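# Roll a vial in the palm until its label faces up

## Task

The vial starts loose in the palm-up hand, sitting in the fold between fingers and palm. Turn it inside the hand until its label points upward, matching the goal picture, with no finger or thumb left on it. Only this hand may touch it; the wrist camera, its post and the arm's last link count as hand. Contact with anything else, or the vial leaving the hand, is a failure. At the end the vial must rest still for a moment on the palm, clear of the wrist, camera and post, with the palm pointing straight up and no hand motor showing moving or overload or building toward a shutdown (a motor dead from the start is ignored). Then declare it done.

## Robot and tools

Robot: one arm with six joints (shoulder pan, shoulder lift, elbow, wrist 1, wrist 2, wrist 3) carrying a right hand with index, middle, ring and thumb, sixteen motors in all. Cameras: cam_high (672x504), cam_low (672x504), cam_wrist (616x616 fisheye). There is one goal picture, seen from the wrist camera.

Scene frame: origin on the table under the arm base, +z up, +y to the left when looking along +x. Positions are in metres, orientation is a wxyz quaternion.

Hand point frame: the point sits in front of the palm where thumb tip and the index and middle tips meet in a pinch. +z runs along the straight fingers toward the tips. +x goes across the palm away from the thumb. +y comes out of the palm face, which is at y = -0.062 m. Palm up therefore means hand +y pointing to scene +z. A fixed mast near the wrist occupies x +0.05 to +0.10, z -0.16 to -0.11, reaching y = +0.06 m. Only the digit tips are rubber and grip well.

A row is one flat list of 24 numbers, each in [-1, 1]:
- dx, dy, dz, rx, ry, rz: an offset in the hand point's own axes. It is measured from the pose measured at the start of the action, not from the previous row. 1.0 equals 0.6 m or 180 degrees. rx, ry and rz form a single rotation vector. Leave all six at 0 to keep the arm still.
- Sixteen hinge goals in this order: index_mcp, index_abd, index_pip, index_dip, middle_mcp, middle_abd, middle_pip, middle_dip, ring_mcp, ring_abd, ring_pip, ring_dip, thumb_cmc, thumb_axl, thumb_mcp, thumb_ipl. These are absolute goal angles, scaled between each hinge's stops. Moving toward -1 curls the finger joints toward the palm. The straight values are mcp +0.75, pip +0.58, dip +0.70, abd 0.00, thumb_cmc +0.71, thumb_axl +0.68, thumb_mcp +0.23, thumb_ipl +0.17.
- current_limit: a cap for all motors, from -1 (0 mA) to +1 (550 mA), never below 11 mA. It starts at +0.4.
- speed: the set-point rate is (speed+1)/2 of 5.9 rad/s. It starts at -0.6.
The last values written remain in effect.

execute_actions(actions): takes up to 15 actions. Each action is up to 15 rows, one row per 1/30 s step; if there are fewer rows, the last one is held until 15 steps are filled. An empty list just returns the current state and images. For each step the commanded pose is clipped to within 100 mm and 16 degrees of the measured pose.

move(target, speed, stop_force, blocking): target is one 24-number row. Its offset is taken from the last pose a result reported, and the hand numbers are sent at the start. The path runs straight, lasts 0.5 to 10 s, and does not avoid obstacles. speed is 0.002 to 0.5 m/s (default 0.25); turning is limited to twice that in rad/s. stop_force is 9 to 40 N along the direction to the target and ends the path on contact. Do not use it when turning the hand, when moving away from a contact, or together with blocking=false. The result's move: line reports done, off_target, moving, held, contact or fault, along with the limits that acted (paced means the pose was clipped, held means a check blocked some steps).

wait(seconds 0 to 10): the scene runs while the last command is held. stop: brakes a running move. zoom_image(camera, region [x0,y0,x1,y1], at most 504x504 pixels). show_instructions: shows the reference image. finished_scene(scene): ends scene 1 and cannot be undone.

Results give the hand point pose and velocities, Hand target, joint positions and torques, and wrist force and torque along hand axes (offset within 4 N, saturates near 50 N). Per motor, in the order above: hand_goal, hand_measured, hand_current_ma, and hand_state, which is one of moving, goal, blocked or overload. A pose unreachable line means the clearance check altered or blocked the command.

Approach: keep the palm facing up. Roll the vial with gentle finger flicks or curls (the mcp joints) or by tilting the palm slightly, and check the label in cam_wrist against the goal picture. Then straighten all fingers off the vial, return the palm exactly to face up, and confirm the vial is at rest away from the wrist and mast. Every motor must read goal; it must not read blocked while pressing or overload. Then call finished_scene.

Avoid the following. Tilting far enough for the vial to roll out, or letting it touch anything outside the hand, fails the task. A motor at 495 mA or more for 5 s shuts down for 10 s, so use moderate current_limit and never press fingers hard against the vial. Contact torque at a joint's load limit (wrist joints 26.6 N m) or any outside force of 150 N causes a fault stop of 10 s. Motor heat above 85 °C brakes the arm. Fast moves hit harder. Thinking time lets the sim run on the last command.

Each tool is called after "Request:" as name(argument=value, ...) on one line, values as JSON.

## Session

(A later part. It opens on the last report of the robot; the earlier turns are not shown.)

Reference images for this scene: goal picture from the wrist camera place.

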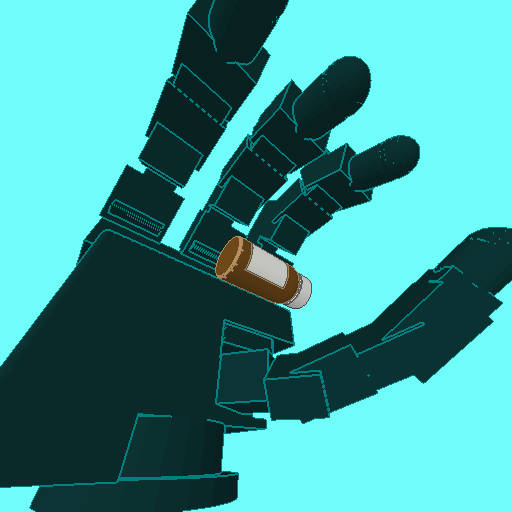

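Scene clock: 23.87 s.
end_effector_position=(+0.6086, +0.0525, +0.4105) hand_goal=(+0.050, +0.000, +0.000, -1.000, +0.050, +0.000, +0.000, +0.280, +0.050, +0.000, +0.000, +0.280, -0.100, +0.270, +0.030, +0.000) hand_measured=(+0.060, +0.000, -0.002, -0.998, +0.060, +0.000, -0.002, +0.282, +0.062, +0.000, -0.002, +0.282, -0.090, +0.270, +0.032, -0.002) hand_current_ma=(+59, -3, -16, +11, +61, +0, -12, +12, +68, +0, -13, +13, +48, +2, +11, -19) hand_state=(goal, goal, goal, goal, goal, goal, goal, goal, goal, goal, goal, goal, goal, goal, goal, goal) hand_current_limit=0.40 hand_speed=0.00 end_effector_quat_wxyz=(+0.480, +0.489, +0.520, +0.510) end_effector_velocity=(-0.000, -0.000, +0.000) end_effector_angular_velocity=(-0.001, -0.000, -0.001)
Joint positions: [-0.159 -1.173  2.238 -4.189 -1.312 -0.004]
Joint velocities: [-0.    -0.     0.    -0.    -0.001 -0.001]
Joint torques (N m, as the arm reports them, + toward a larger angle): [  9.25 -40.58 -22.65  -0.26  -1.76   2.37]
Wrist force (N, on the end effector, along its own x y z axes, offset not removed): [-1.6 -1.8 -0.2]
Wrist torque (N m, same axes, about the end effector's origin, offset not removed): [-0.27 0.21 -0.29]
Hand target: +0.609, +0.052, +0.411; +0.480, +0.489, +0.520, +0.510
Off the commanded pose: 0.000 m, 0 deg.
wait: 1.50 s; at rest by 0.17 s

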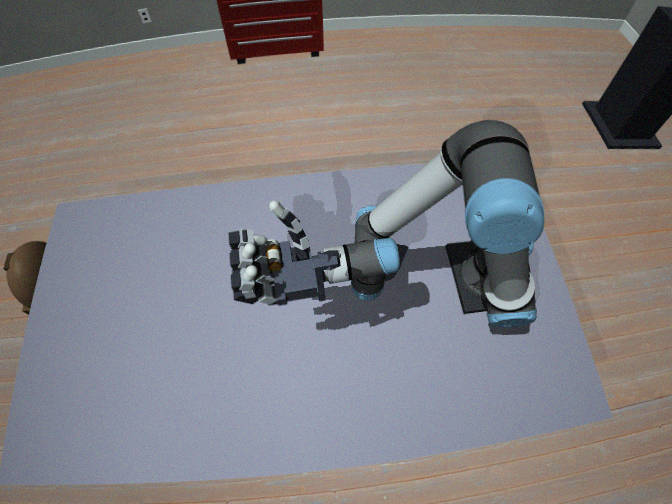

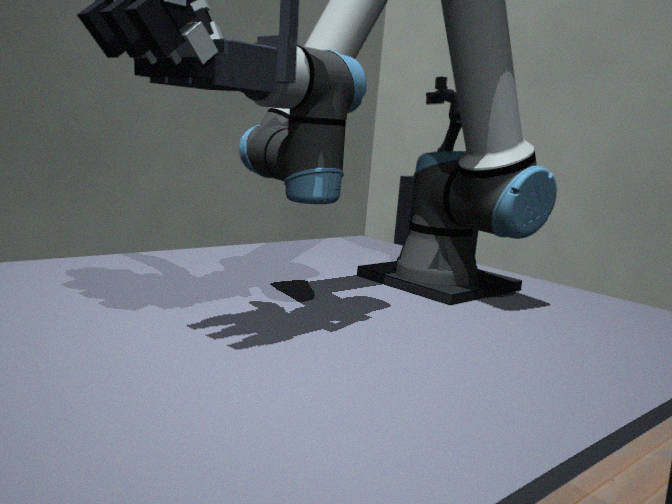

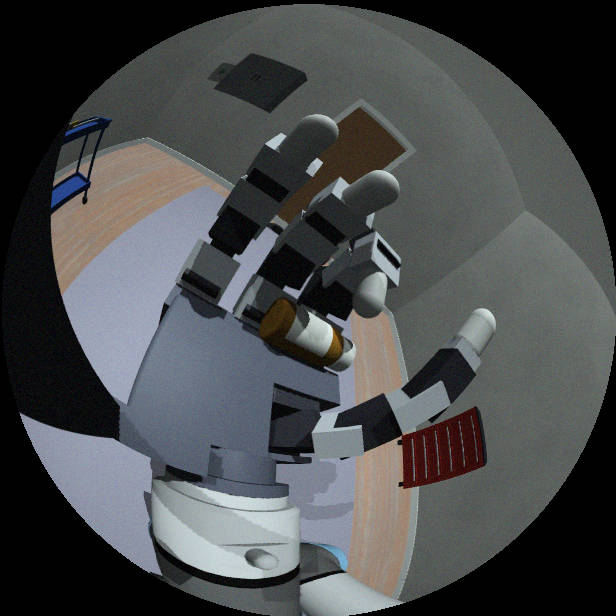

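Request:
execute_actions(actions=[[[0,0,0,0,0,0,0.05,0,0,-0.3,0.05,0,0,0.28,0.05,0,0,0.28,-0.1,0.27,0.03,0,0.4,0.2]],[[0,0,0,0,0,0,0.05,0,-0.62,-0.3,0.05,0,0,0.28,0.05,0,0,0.28,-0.1,0.27,0.03,0,0.4,0]],[[0,0,0,0,0,0,0.05,0,-0.62,-1,0.05,0,0,0.28,0.05,0,0,0.28,-0.1,0.27,0.03,0,0.4,-0.4]],[[0,0,0,0,0,0,0.05,0,-0.52,-1,0.05,0,0,0.28,0.05,0,0,0.28,-0.1,0.27,0.03,0,0.4,-0.85]],[[0,0,0,0,0,0,0.05,0,-0.4,-1,0.05,0,0,0.28,0.05,0,0,0.28,-0.1,0.27,0.03,0,0.4,-0.85]],[[0,0,0,0,0,0,0.05,0,0,-1,0.05,0,0,0.28,0.05,0,0,0.28,-0.1,0.27,0.03,0,0.4,-0.4]]])

Request:
wait(seconds=1.5)

Request:
zoom_image(camera="cam_wrist", region=[220,250,400,410])

Scene clock: 27.20 s.
end_effector_position=(+0.6086, +0.0525, +0.4105) hand_goal=(+0.050, +0.000, +0.000, -1.000, +0.050, +0.000, +0.000, +0.280, +0.050, +0.000, +0.000, +0.280, -0.100, +0.270, +0.030, +0.000) hand_measured=(+0.060, +0.000, -0.004, -0.998, +0.060, +0.000, -0.002, +0.282, +0.062, +0.000, -0.002, +0.282, -0.090, +0.270, +0.032, -0.002) hand_current_ma=(+59, -3, -11, +11, +61, +0, -12, +12, +68, +0, -13, +13, +48, +2, +11, -19) hand_state=(goal, goal, moving, goal, goal, goal, goal, goal, goal, goal, goal, goal, goal, goal, goal, goal) hand_current_limit=0.40 hand_speed=-0.40 end_effector_quat_wxyz=(+0.480, +0.489, +0.520, +0.510) end_effector_velocity=(-0.000, +0.001, -0.000) end_effector_angular_velocity=(+0.001, +0.000, +0.001)
Joint positions: [-0.159 -1.173  2.238 -4.189 -1.312 -0.004]
Joint velocities: [ 0.001 -0.     0.     0.    -0.     0.001]
Joint torques (N m, as the arm reports them, + toward a larger angle): [  9.18 -40.54 -22.75  -0.25  -1.73   2.35]
Wrist force (N, on the end effector, along its own x y z axes, offset not removed): [-0.9 -1.4 -0.4]
Wrist torque (N m, same axes, about the end effector's origin, offset not removed): [-0.25 0.15 -0.19]
Hand target: +0.609, +0.052, +0.411; +0.480, +0.489, +0.520, +0.510
Off the commanded pose: 0.000 m, 0 deg.

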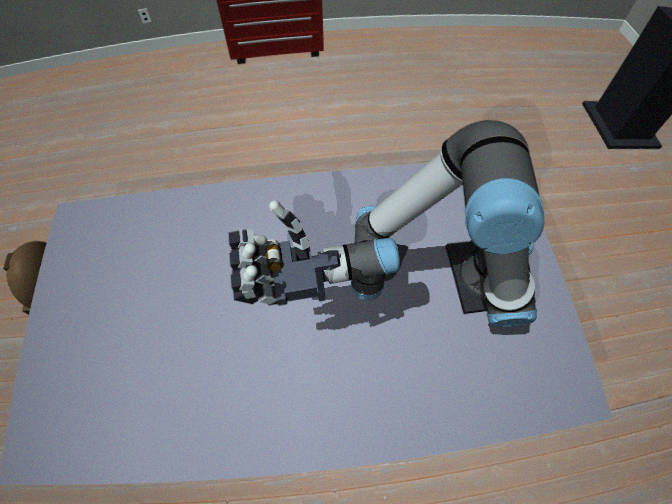

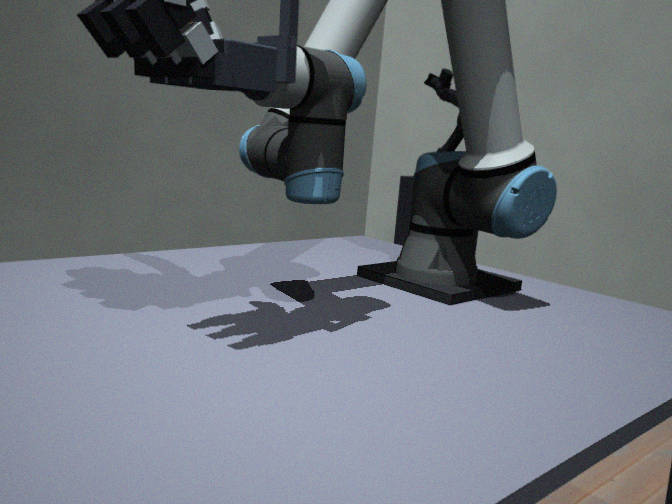

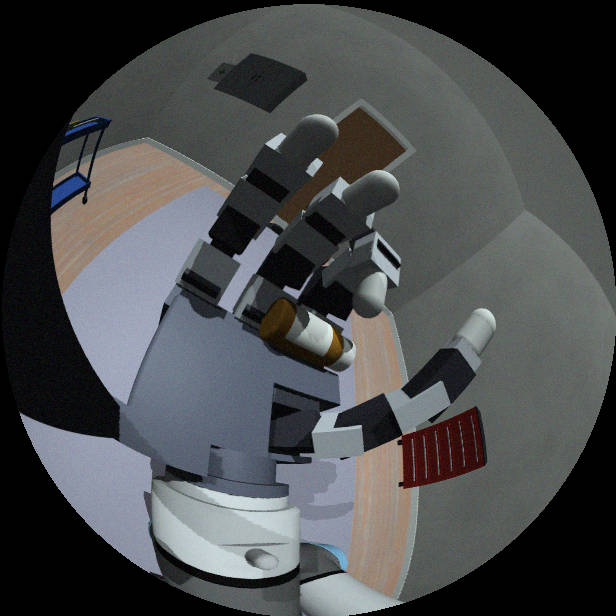

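Scene clock: 28.70 s.
end_effector_position=(+0.6086, +0.0525, +0.4105) hand_goal=(+0.050, +0.000, +0.000, -1.000, +0.050, +0.000, +0.000, +0.280, +0.050, +0.000, +0.000, +0.280, -0.100, +0.270, +0.030, +0.000) hand_measured=(+0.060, +0.000, -0.002, -0.998, +0.060, +0.000, -0.002, +0.282, +0.062, +0.000, -0.002, +0.282, -0.090, +0.270, +0.032, -0.002) hand_current_ma=(+59, -3, -16, +11, +61, +0, -12, +12, +68, +0, -13, +13, +48, +2, +11, -19) hand_state=(goal, goal, goal, goal, goal, goal, goal, goal, goal, goal, goal, goal, goal, goal, goal, goal) hand_current_limit=0.40 hand_speed=-0.40 end_effector_quat_wxyz=(+0.480, +0.489, +0.520, +0.510) end_effector_velocity=(-0.000, +0.000, -0.000) end_effector_angular_velocity=(-0.000, +0.000, +0.000)
Joint positions: [-0.159 -1.173  2.238 -4.189 -1.312 -0.004]
Joint velocities: [ 0. -0.  0.  0. -0. -0.]
Joint torques (N m, as the arm reports them, + toward a larger angle): [  8.62 -40.75 -23.04  -0.25  -1.69   2.26]
Wrist force (N, on the end effector, along its own x y z axes, offset not removed): [-1.1 -0.8 0.6]
Wrist torque (N m, same axes, about the end effector's origin, offset not removed): [-0.20 0.18 -0.18]
Hand target: +0.609, +0.052, +0.411; +0.480, +0.489, +0.520, +0.510
Off the commanded pose: 0.000 m, 0 deg.
wait: 1.50 s; at rest by 0.17 s

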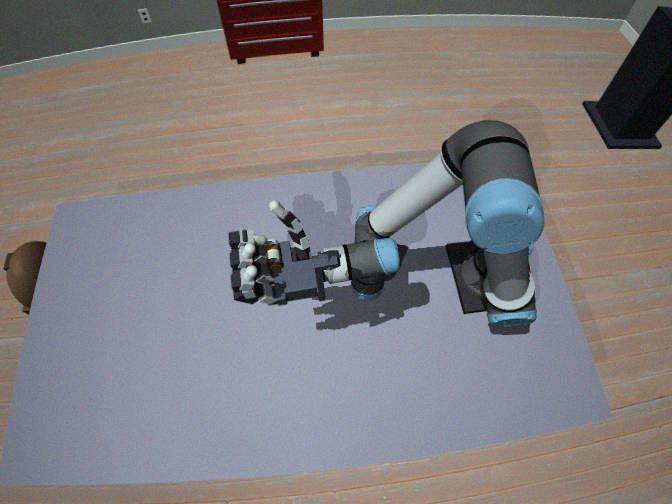

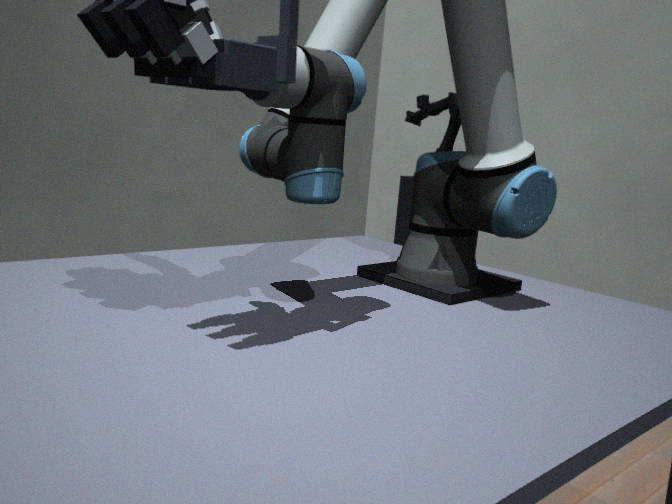

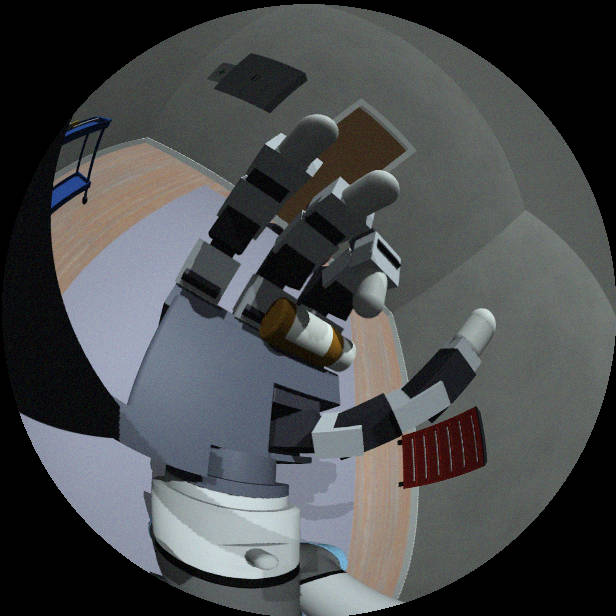

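Region (220, 250, 400, 410) of cam_wrist's 616x616 image, scaled by 2.800, with more detail than that image has.

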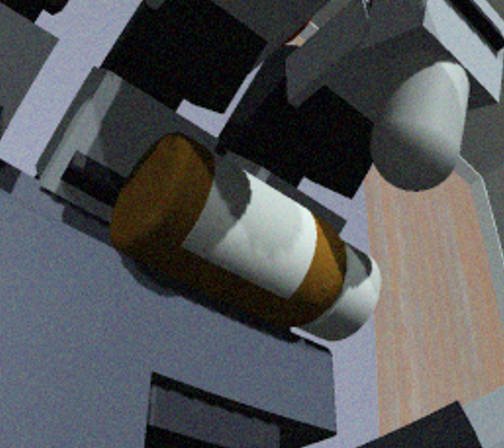

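Close to the goal picture.

Request:
finished_scene(scene=2)

The scene is finished: the task was done.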